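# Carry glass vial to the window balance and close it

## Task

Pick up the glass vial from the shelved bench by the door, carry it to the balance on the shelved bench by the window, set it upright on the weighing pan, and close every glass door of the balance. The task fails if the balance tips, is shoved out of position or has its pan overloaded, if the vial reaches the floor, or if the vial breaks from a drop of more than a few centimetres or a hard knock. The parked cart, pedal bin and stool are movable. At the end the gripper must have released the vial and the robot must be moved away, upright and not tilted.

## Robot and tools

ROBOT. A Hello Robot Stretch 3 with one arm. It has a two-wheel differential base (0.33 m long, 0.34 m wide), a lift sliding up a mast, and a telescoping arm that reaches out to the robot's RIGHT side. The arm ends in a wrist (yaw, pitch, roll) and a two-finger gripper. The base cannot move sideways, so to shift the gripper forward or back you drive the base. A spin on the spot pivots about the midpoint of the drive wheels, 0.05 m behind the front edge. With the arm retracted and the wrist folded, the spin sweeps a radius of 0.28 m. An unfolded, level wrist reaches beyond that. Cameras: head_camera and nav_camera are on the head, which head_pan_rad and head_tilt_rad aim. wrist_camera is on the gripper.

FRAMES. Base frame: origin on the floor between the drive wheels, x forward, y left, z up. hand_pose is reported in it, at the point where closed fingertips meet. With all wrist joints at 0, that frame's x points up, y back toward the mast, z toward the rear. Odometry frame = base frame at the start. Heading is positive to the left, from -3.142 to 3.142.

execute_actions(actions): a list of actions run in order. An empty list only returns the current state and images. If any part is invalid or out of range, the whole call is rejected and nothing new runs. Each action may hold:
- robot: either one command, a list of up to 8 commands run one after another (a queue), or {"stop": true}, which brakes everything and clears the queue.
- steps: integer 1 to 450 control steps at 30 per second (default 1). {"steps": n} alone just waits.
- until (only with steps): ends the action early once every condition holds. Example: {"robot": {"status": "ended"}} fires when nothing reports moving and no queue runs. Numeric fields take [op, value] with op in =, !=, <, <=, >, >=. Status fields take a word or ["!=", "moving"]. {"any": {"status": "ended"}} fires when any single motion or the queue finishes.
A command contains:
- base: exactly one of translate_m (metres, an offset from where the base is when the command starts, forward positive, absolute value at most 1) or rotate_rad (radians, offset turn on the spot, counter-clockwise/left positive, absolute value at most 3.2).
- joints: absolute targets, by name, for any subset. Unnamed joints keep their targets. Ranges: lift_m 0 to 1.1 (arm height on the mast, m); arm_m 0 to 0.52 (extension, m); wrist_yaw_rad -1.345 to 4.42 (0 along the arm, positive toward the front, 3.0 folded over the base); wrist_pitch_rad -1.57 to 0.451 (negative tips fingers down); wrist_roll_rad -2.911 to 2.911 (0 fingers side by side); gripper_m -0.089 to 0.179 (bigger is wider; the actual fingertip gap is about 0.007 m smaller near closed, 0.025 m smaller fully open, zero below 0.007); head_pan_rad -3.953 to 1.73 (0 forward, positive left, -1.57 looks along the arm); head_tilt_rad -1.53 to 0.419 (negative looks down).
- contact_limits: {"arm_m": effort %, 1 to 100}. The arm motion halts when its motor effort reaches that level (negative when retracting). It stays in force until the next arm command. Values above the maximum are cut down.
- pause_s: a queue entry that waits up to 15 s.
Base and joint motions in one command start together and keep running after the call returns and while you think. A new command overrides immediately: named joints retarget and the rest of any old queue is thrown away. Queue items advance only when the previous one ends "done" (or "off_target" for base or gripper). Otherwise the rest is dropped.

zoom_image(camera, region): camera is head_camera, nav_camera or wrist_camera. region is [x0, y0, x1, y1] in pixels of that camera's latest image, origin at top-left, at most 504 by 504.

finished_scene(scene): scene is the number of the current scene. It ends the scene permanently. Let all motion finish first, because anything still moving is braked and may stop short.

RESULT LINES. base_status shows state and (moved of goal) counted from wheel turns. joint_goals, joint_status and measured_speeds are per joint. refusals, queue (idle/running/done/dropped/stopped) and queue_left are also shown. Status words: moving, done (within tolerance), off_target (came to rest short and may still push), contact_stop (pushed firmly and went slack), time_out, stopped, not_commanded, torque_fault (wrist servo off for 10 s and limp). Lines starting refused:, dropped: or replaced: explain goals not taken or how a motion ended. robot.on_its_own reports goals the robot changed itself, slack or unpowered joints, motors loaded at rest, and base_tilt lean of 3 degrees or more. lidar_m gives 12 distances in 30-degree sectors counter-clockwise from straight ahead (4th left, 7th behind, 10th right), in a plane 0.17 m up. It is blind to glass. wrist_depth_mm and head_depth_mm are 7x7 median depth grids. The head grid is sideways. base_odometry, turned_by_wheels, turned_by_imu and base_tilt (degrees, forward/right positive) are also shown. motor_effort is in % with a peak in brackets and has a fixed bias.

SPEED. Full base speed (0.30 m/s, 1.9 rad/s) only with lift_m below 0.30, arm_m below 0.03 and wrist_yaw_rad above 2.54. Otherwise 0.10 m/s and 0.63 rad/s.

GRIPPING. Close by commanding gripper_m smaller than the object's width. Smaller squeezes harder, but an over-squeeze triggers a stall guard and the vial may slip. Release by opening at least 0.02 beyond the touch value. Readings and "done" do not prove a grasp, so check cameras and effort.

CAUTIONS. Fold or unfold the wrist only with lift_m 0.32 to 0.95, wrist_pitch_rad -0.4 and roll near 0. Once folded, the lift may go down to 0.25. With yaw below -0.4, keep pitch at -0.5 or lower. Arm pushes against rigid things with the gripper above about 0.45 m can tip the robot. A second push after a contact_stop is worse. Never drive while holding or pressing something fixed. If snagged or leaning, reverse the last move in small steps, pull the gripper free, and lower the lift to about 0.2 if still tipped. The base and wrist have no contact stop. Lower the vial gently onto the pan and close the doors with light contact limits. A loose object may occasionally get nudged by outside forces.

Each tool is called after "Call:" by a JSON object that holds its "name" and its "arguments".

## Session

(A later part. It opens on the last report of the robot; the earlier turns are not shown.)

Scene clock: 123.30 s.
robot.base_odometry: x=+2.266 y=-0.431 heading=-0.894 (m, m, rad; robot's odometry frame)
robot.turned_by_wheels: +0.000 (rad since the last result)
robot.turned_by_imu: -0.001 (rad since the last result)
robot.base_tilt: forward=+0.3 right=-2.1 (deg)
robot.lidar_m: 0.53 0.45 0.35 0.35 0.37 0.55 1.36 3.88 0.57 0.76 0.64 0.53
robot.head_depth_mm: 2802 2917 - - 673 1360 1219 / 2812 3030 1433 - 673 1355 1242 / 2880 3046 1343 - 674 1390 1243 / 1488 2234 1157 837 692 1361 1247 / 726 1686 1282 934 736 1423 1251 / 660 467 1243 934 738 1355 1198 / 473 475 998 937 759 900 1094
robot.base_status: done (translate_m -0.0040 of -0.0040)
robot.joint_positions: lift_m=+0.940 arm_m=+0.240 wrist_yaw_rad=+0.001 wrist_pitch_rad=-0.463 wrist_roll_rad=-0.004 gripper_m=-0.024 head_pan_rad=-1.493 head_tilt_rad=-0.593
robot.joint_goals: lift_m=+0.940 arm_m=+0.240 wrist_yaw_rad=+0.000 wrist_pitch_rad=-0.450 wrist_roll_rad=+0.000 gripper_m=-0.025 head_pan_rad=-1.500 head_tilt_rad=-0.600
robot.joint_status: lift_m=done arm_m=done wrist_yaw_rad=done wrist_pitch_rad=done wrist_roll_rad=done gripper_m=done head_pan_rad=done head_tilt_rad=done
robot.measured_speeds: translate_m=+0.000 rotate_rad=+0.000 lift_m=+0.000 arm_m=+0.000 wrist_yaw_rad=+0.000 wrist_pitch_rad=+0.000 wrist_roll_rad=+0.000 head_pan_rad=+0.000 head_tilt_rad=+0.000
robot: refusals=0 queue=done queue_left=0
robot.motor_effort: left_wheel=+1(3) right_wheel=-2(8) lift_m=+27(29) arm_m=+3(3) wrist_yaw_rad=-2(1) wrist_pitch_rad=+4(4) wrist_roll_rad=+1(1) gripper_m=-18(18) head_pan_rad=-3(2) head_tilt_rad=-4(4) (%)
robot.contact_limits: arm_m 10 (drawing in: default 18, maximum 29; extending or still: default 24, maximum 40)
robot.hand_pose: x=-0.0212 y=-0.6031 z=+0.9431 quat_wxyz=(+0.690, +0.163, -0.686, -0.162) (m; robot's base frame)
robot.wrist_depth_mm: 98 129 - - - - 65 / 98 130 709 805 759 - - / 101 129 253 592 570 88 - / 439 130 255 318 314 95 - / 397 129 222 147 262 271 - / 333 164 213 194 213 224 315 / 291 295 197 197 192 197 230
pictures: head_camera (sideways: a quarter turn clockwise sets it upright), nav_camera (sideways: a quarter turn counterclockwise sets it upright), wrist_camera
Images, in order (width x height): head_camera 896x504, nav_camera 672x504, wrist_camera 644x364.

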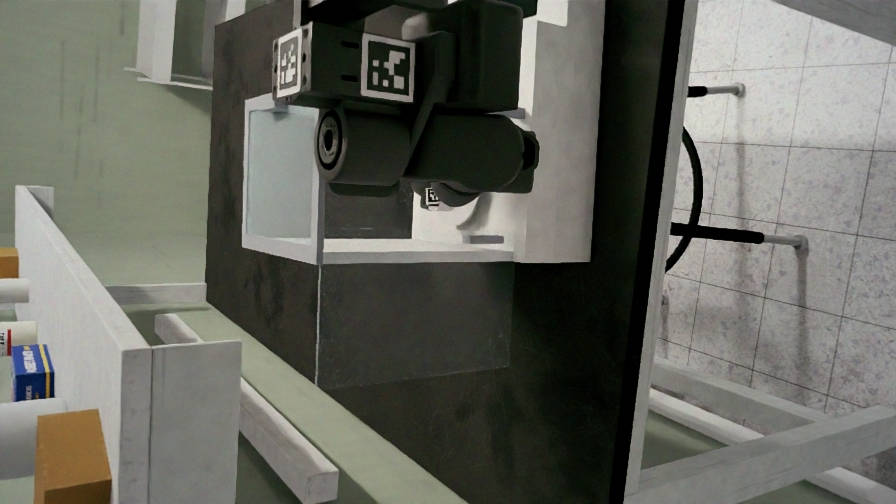

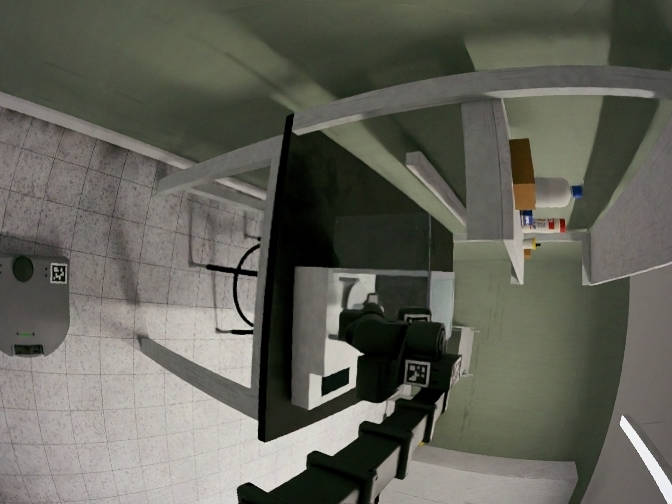

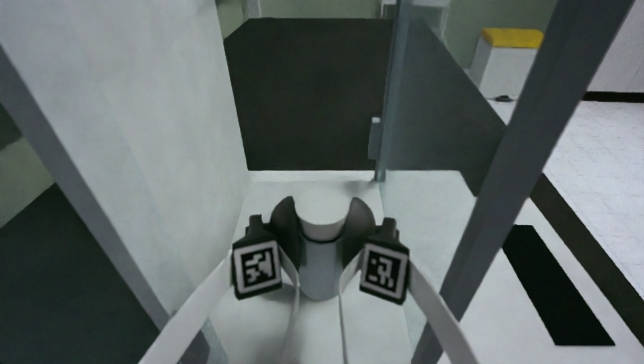

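Call:
{"name": "execute_actions", "arguments": {"actions": [{"robot":[{"joints":{"arm_m":0.28},"contact_limits":{"arm_m":10}},{"joints":{"lift_m":0.923}},{"joints":{"gripper_m":0.052}}],"steps":450,"until":{"robot":{"status":"ended"}}}]}}

Scene clock: 127.40 s.
robot.base_odometry: x=+2.266 y=-0.431 heading=-0.894 (m, m, rad; robot's odometry frame)
robot.turned_by_wheels: +0.000 (rad since the last result)
robot.turned_by_imu: -0.001 (rad since the last result)
robot.base_tilt: forward=+0.4 right=-2.0 (deg)
robot.lidar_m: 0.53 0.45 0.35 0.35 0.37 0.55 1.36 3.89 0.57 0.76 0.64 0.54
robot.head_depth_mm: 2811 2906 1431 765 671 1361 1221 / 2857 3005 1428 - 672 1364 1248 / 2887 3018 1354 709 673 1387 1248 / 1481 2243 1156 837 694 1363 1248 / 728 1689 1281 935 735 1428 1247 / 659 467 1239 937 734 1363 1199 / 473 475 994 936 758 899 1096
robot.base_status: done (translate_m -0.0040 of -0.0040)
robot.joint_positions: lift_m=+0.923 arm_m=+0.280 wrist_yaw_rad=+0.001 wrist_pitch_rad=-0.463 wrist_roll_rad=-0.004 gripper_m=+0.052 head_pan_rad=-1.493 head_tilt_rad=-0.593
robot.joint_goals: lift_m=+0.923 arm_m=+0.280 wrist_yaw_rad=+0.000 wrist_pitch_rad=-0.450 wrist_roll_rad=+0.000 gripper_m=+0.052 head_pan_rad=-1.500 head_tilt_rad=-0.600
robot.joint_status: lift_m=done arm_m=done wrist_yaw_rad=done wrist_pitch_rad=done wrist_roll_rad=done gripper_m=done head_pan_rad=done head_tilt_rad=done
robot.measured_speeds: translate_m=+0.000 rotate_rad=+0.000 lift_m=+0.000 arm_m=+0.000 wrist_yaw_rad=+0.000 wrist_pitch_rad=+0.000 wrist_roll_rad=+0.000 head_pan_rad=+0.000 head_tilt_rad=+0.000
robot: refusals=0 queue=done queue_left=0
robot.motor_effort: left_wheel=+1(1) right_wheel=-1(2) lift_m=+27(28) arm_m=+3(3) wrist_yaw_rad=-1(1) wrist_pitch_rad=+4(4) wrist_roll_rad=+1(1) gripper_m=+1(80) head_pan_rad=-2(3) head_tilt_rad=-4(4) (%)
robot.contact_limits: arm_m 10 (drawing in: default 18, maximum 29; extending or still: default 24, maximum 40)
robot.hand_pose: x=-0.0212 y=-0.6431 z=+0.9261 quat_wxyz=(+0.690, +0.163, -0.686, -0.162) (m; robot's base frame)
robot.wrist_depth_mm: 98 129 - - - - - / 98 130 708 753 701 - - / 98 129 517 552 527 591 - / 98 130 253 294 288 440 - / 98 130 198 155 249 258 283 / 99 129 191 180 198 206 58 / 98 121 179 176 179 171 67
pictures: head_camera (sideways: a quarter turn clockwise sets it upright), nav_camera (sideways: a quarter turn counterclockwise sets it upright), wrist_camera
Images, in order (width x height): head_camera 896x504, nav_camera 672x504, wrist_camera 644x364.

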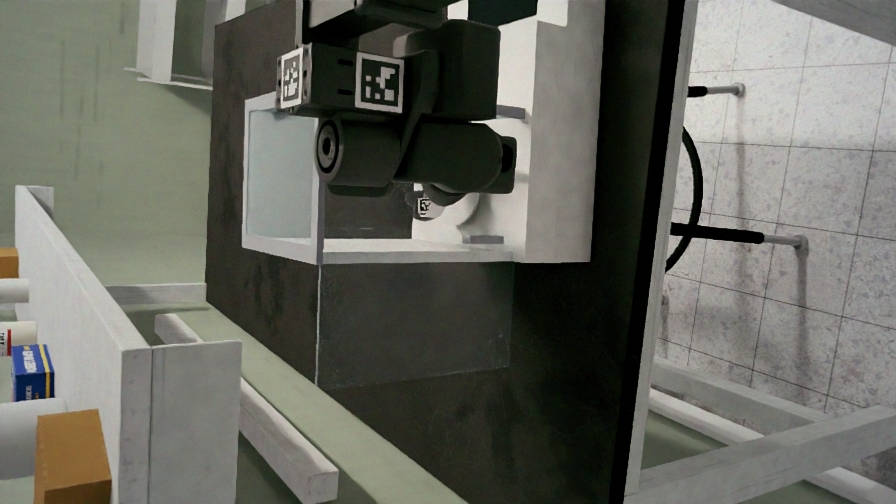

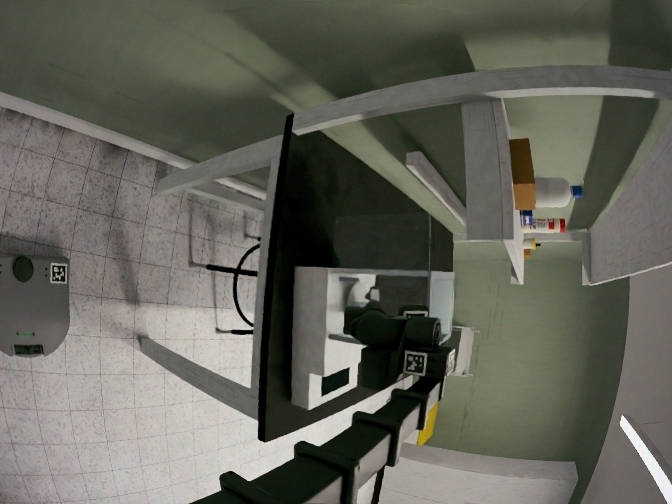

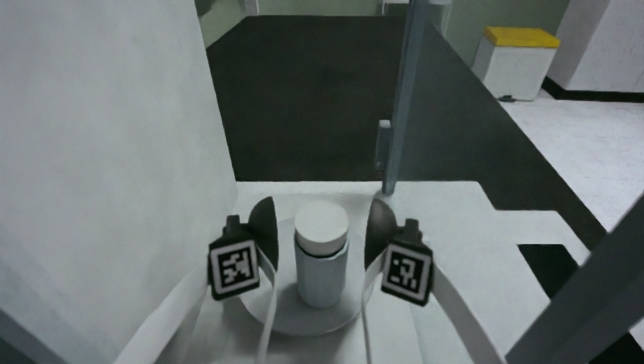

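Call:
{"name": "execute_actions", "arguments": {"actions": [{"robot":[{"joints":{"arm_m":0.235}},{"joints":{"arm_m":0.14,"gripper_m":0.035}},{"base":{"translate_m":0.06},"joints":{"lift_m":0.914,"gripper_m":0.05}},{"joints":{"arm_m":0.172},"contact_limits":{"arm_m":10}},{"base":{"translate_m":-0.125}}],"steps":450,"until":{"robot":{"status":"ended"}}}]}}

Scene clock: 136.20 s.
robot.base_odometry: x=+2.225 y=-0.381 heading=-0.894 (m, m, rad; robot's odometry frame)
robot.turned_by_wheels: +0.000 (rad since the last result)
robot.turned_by_imu: -0.002 (rad since the last result)
robot.base_tilt: forward=+0.3 right=-2.1 (deg)
robot.lidar_m: 0.59 0.46 0.36 0.35 0.38 0.56 1.30 4.13 0.54 0.77 0.67 0.60
robot.head_depth_mm: 2757 2950 1279 - - 739 867 / 2816 3001 1284 - - 1357 1246 / 2879 3020 1108 1013 - 1396 1247 / 2609 2501 1215 712 680 1360 1248 / 1252 1807 677 765 695 1429 1243 / 728 1416 1280 938 735 1370 1245 / 668 472 1157 935 735 1300 1123
robot.base_status: done (translate_m -0.1250 of -0.1250)
robot.joint_positions: lift_m=+0.914 arm_m=+0.172 wrist_yaw_rad=+0.001 wrist_pitch_rad=-0.463 wrist_roll_rad=-0.004 gripper_m=+0.050 head_pan_rad=-1.493 head_tilt_rad=-0.593
robot.joint_goals: lift_m=+0.914 arm_m=+0.172 wrist_yaw_rad=+0.000 wrist_pitch_rad=-0.450 wrist_roll_rad=+0.000 gripper_m=+0.050 head_pan_rad=-1.500 head_tilt_rad=-0.600
robot.joint_status: lift_m=done arm_m=done wrist_yaw_rad=done wrist_pitch_rad=done wrist_roll_rad=done gripper_m=done head_pan_rad=done head_tilt_rad=done
robot.measured_speeds: translate_m=+0.000 rotate_rad=+0.000 lift_m=+0.000 arm_m=+0.000 wrist_yaw_rad=+0.000 wrist_pitch_rad=+0.000 wrist_roll_rad=+0.000 head_pan_rad=+0.000 head_tilt_rad=+0.000
robot: refusals=0 queue=done queue_left=0
robot.motor_effort: left_wheel=+1(6) right_wheel=-2(8) lift_m=+27(26) arm_m=+3(4) wrist_yaw_rad=-1(1) wrist_pitch_rad=+4(4) wrist_roll_rad=+1(1) gripper_m=+0(61) head_pan_rad=-3(3) head_tilt_rad=-4(4) (%)
robot.contact_limits: arm_m 10 (drawing in: default 18, maximum 29; extending or still: default 24, maximum 40)
robot.hand_pose: x=-0.0212 y=-0.5351 z=+0.9171 quat_wxyz=(+0.690, +0.163, -0.686, -0.162) (m; robot's base frame)
robot.wrist_depth_mm: 170 234 - - - - - / 175 234 749 641 752 - - / 185 237 311 344 513 - - / 417 236 258 268 308 429 - / 361 224 240 231 266 298 - / 307 226 238 223 240 238 - / 268 266 262 258 261 258 266
pictures: head_camera (sideways: a quarter turn clockwise sets it upright), nav_camera (sideways: a quarter turn counterclockwise sets it upright), wrist_camera
Images, in order (width x height): head_camera 896x504, nav_camera 672x504, wrist_camera 644x364.

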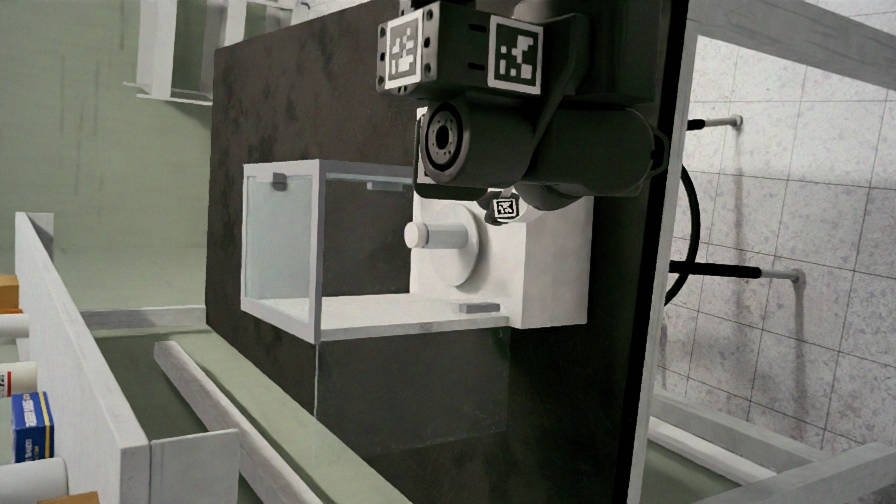

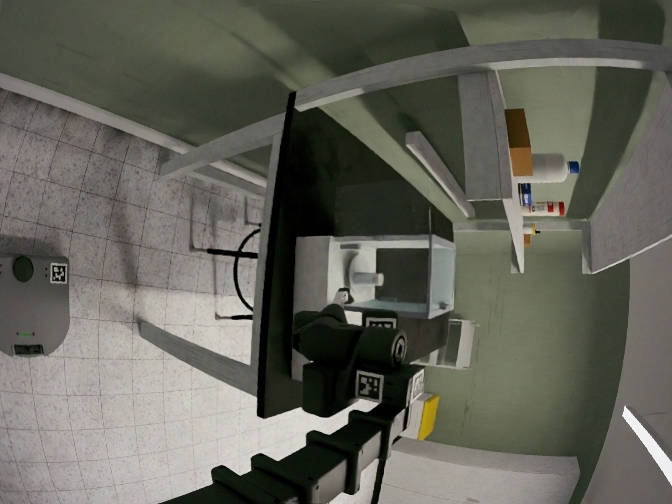

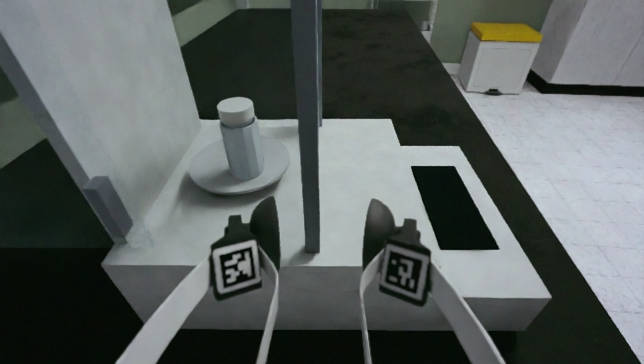

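Call:
{"name": "execute_actions", "arguments": {"actions": [{"robot":[{"base":{"translate_m":0.125},"joints":{"arm_m":0.165}},{"joints":{"arm_m":0.18},"contact_limits":{"arm_m":10}},{"base":{"translate_m":-0.125}},{"base":{"translate_m":-0.014}}],"steps":450,"until":{"robot":{"status":"ended"}}}]}}

Scene clock: 143.23 s.
robot.base_odometry: x=+2.216 y=-0.370 heading=-0.893 (m, m, rad; robot's odometry frame)
robot.turned_by_wheels: +0.000 (rad since the last result)
robot.turned_by_imu: -0.001 (rad since the last result)
robot.base_tilt: forward=+0.4 right=-2.2 (deg)
robot.lidar_m: 0.61 0.46 0.36 0.35 0.38 0.56 1.28 4.17 0.54 0.77 0.68 0.61
robot.head_depth_mm: 2795 2922 1435 - - 708 873 / 2836 2995 1279 - - 1355 1245 / 2855 3069 1159 900 - 1394 1244 / 2650 2562 1218 712 681 1360 1249 / 1252 1845 670 708 694 1428 1248 / 837 1442 1280 937 736 1394 1246 / 682 483 1178 932 734 1311 1138
robot.base_status: done (translate_m -0.0140 of -0.0140)
robot.joint_positions: lift_m=+0.914 arm_m=+0.180 wrist_yaw_rad=+0.009 wrist_pitch_rad=-0.463 wrist_roll_rad=-0.004 gripper_m=+0.050 head_pan_rad=-1.493 head_tilt_rad=-0.593
robot.joint_goals: lift_m=+0.914 arm_m=+0.180 wrist_yaw_rad=+0.000 wrist_pitch_rad=-0.450 wrist_roll_rad=+0.000 gripper_m=+0.050 head_pan_rad=-1.500 head_tilt_rad=-0.600
robot.joint_status: lift_m=done arm_m=done wrist_yaw_rad=done wrist_pitch_rad=done wrist_roll_rad=done gripper_m=done head_pan_rad=done head_tilt_rad=done
robot.measured_speeds: translate_m=+0.000 rotate_rad=+0.000 lift_m=+0.000 arm_m=+0.000 wrist_yaw_rad=+0.000 wrist_pitch_rad=+0.000 wrist_roll_rad=+0.000 head_pan_rad=+0.000 head_tilt_rad=+0.000
robot: refusals=0 queue=done queue_left=0
robot.motor_effort: left_wheel=+3(5) right_wheel=-8(11) lift_m=+27(27) arm_m=+3(4) wrist_yaw_rad=-8(8) wrist_pitch_rad=+4(4) wrist_roll_rad=+1(1) gripper_m=-2(2) head_pan_rad=-2(3) head_tilt_rad=-4(4) (%)
robot.contact_limits: arm_m 10 (drawing in: default 18, maximum 29; extending or still: default 24, maximum 40)
robot.hand_pose: x=-0.0195 y=-0.5430 z=+0.9171 quat_wxyz=(+0.691, +0.166, -0.686, -0.159) (m; robot's base frame)
robot.wrist_depth_mm: 184 256 - - - - - / 183 254 735 690 721 - - / 189 254 295 334 542 - - / 197 253 258 266 319 447 - / 349 225 239 222 277 332 - / 309 214 221 210 224 244 - / 270 264 252 253 255 253 273
pictures: head_camera (sideways: a quarter turn clockwise sets it upright), nav_camera (sideways: a quarter turn counterclockwise sets it upright), wrist_camera
Images, in order (width x height): head_camera 896x504, nav_camera 672x504, wrist_camera 644x364.

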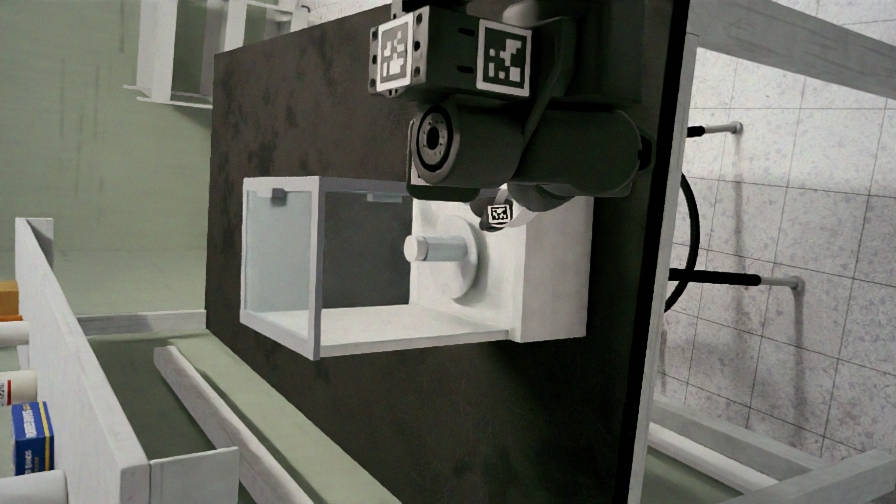

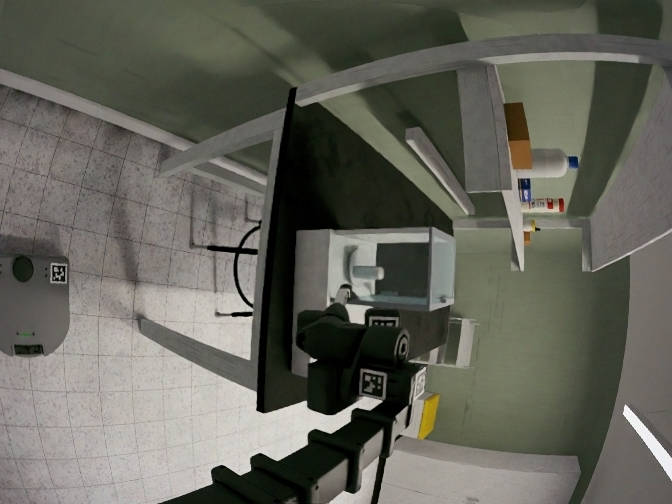

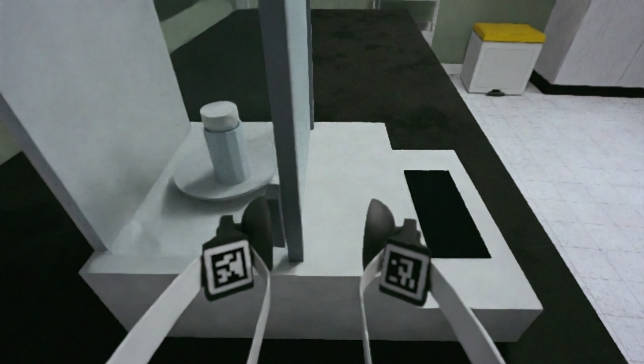

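Call:
{"name": "execute_actions", "arguments": {"actions": [{"robot":[{"joints":{"gripper_m":0.07}},{"joints":{"arm_m":0}},{"base":{"translate_m":-0.4},"joints":{"head_pan_rad":-0.95}}],"steps":450,"until":{"robot":{"status":"ended"}}}]}}

Scene clock: 152.30 s.
robot.base_odometry: x=+1.966 y=-0.058 heading=-0.894 (m, m, rad; robot's odometry frame)
robot.turned_by_wheels: +0.000 (rad since the last result)
robot.turned_by_imu: -0.001 (rad since the last result)
robot.base_tilt: forward=+0.4 right=-2.1 (deg)
robot.lidar_m: 1.00 0.51 0.40 0.39 0.42 0.62 0.89 3.78 2.98 0.93 0.53 0.97
robot.head_depth_mm: 1779 1893 1277 898 756 1427 1246 / 1575 1741 1276 817 715 754 1175 / 1382 1475 1274 763 735 1427 1218 / 995 1336 867 783 809 1427 1249 / 888 1207 806 835 1528 1462 1247 / 1000 1127 1206 973 1474 1393 1249 / 694 1034 1121 1056 1276 1404 1247
robot.base_status: done (translate_m -0.4000 of -0.4000)
robot.joint_positions: lift_m=+0.914 arm_m=+0.003 wrist_yaw_rad=+0.001 wrist_pitch_rad=-0.463 wrist_roll_rad=-0.004 gripper_m=+0.070 head_pan_rad=-0.957 head_tilt_rad=-0.593
robot.joint_goals: lift_m=+0.914 arm_m=+0.000 wrist_yaw_rad=+0.000 wrist_pitch_rad=-0.450 wrist_roll_rad=+0.000 gripper_m=+0.070 head_pan_rad=-0.950 head_tilt_rad=-0.600
robot.joint_status: lift_m=done arm_m=done wrist_yaw_rad=done wrist_pitch_rad=done wrist_roll_rad=done gripper_m=done head_pan_rad=done head_tilt_rad=done
robot.measured_speeds: translate_m=+0.000 rotate_rad=+0.000 lift_m=+0.000 arm_m=+0.000 wrist_yaw_rad=+0.000 wrist_pitch_rad=+0.000 wrist_roll_rad=+0.000 head_pan_rad=+0.000 head_tilt_rad=+0.000
robot: refusals=0 queue=done queue_left=0
robot.motor_effort: left_wheel=+1(3) right_wheel=-1(7) lift_m=+27(27) arm_m=-3(3) wrist_yaw_rad=-2(8) wrist_pitch_rad=+4(4) wrist_roll_rad=+2(1) gripper_m=+0(72) head_pan_rad=+3(30) head_tilt_rad=-3(4) (%)
robot.hand_pose: x=-0.0212 y=-0.3663 z=+0.9171 quat_wxyz=(+0.690, +0.163, -0.686, -0.162) (m; robot's base frame)
robot.wrist_depth_mm: - - - - - - - / 481 748 737 - - - - / 384 449 589 - - - - / 377 403 480 - - - - / 364 365 - - - - - / - - - - - - - / 993 - 591 - - - -
pictures: head_camera (sideways: a quarter turn clockwise sets it upright), nav_camera (sideways: a quarter turn counterclockwise sets it upright), wrist_camera
Images, in order (width x height): head_camera 896x504, nav_camera 672x504, wrist_camera 644x364.

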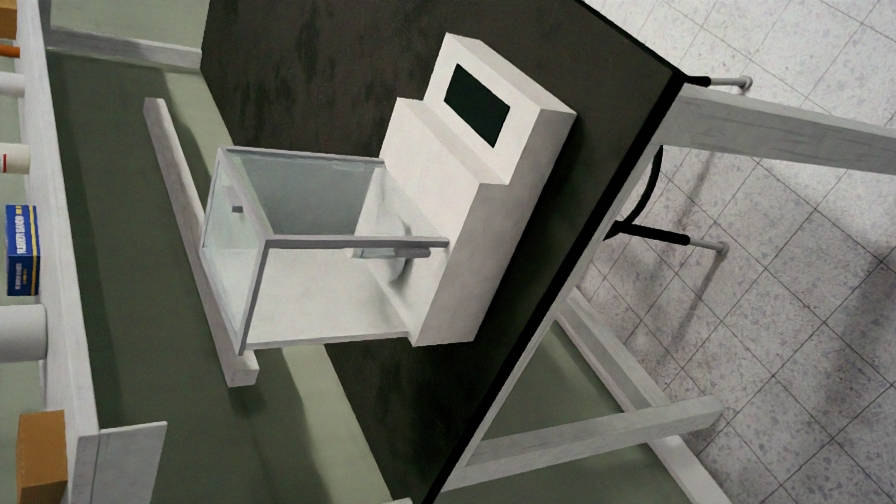

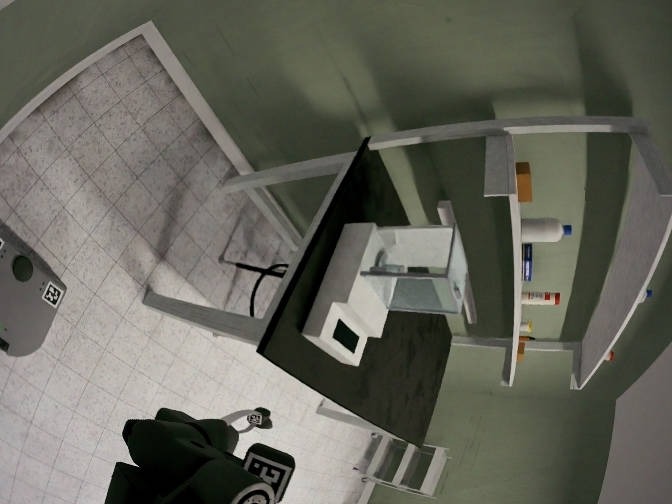

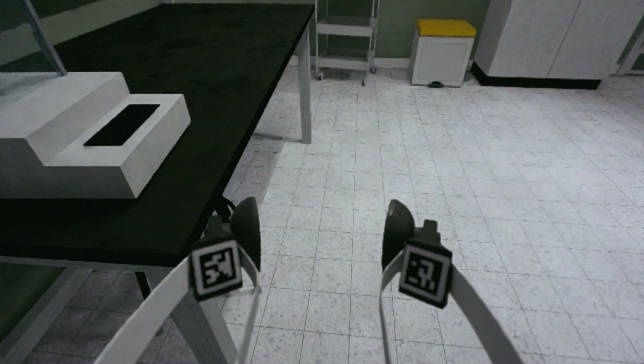

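Call:
{"name": "finished_scene", "arguments": {"scene": 2}}

The scene is finished: the task was done.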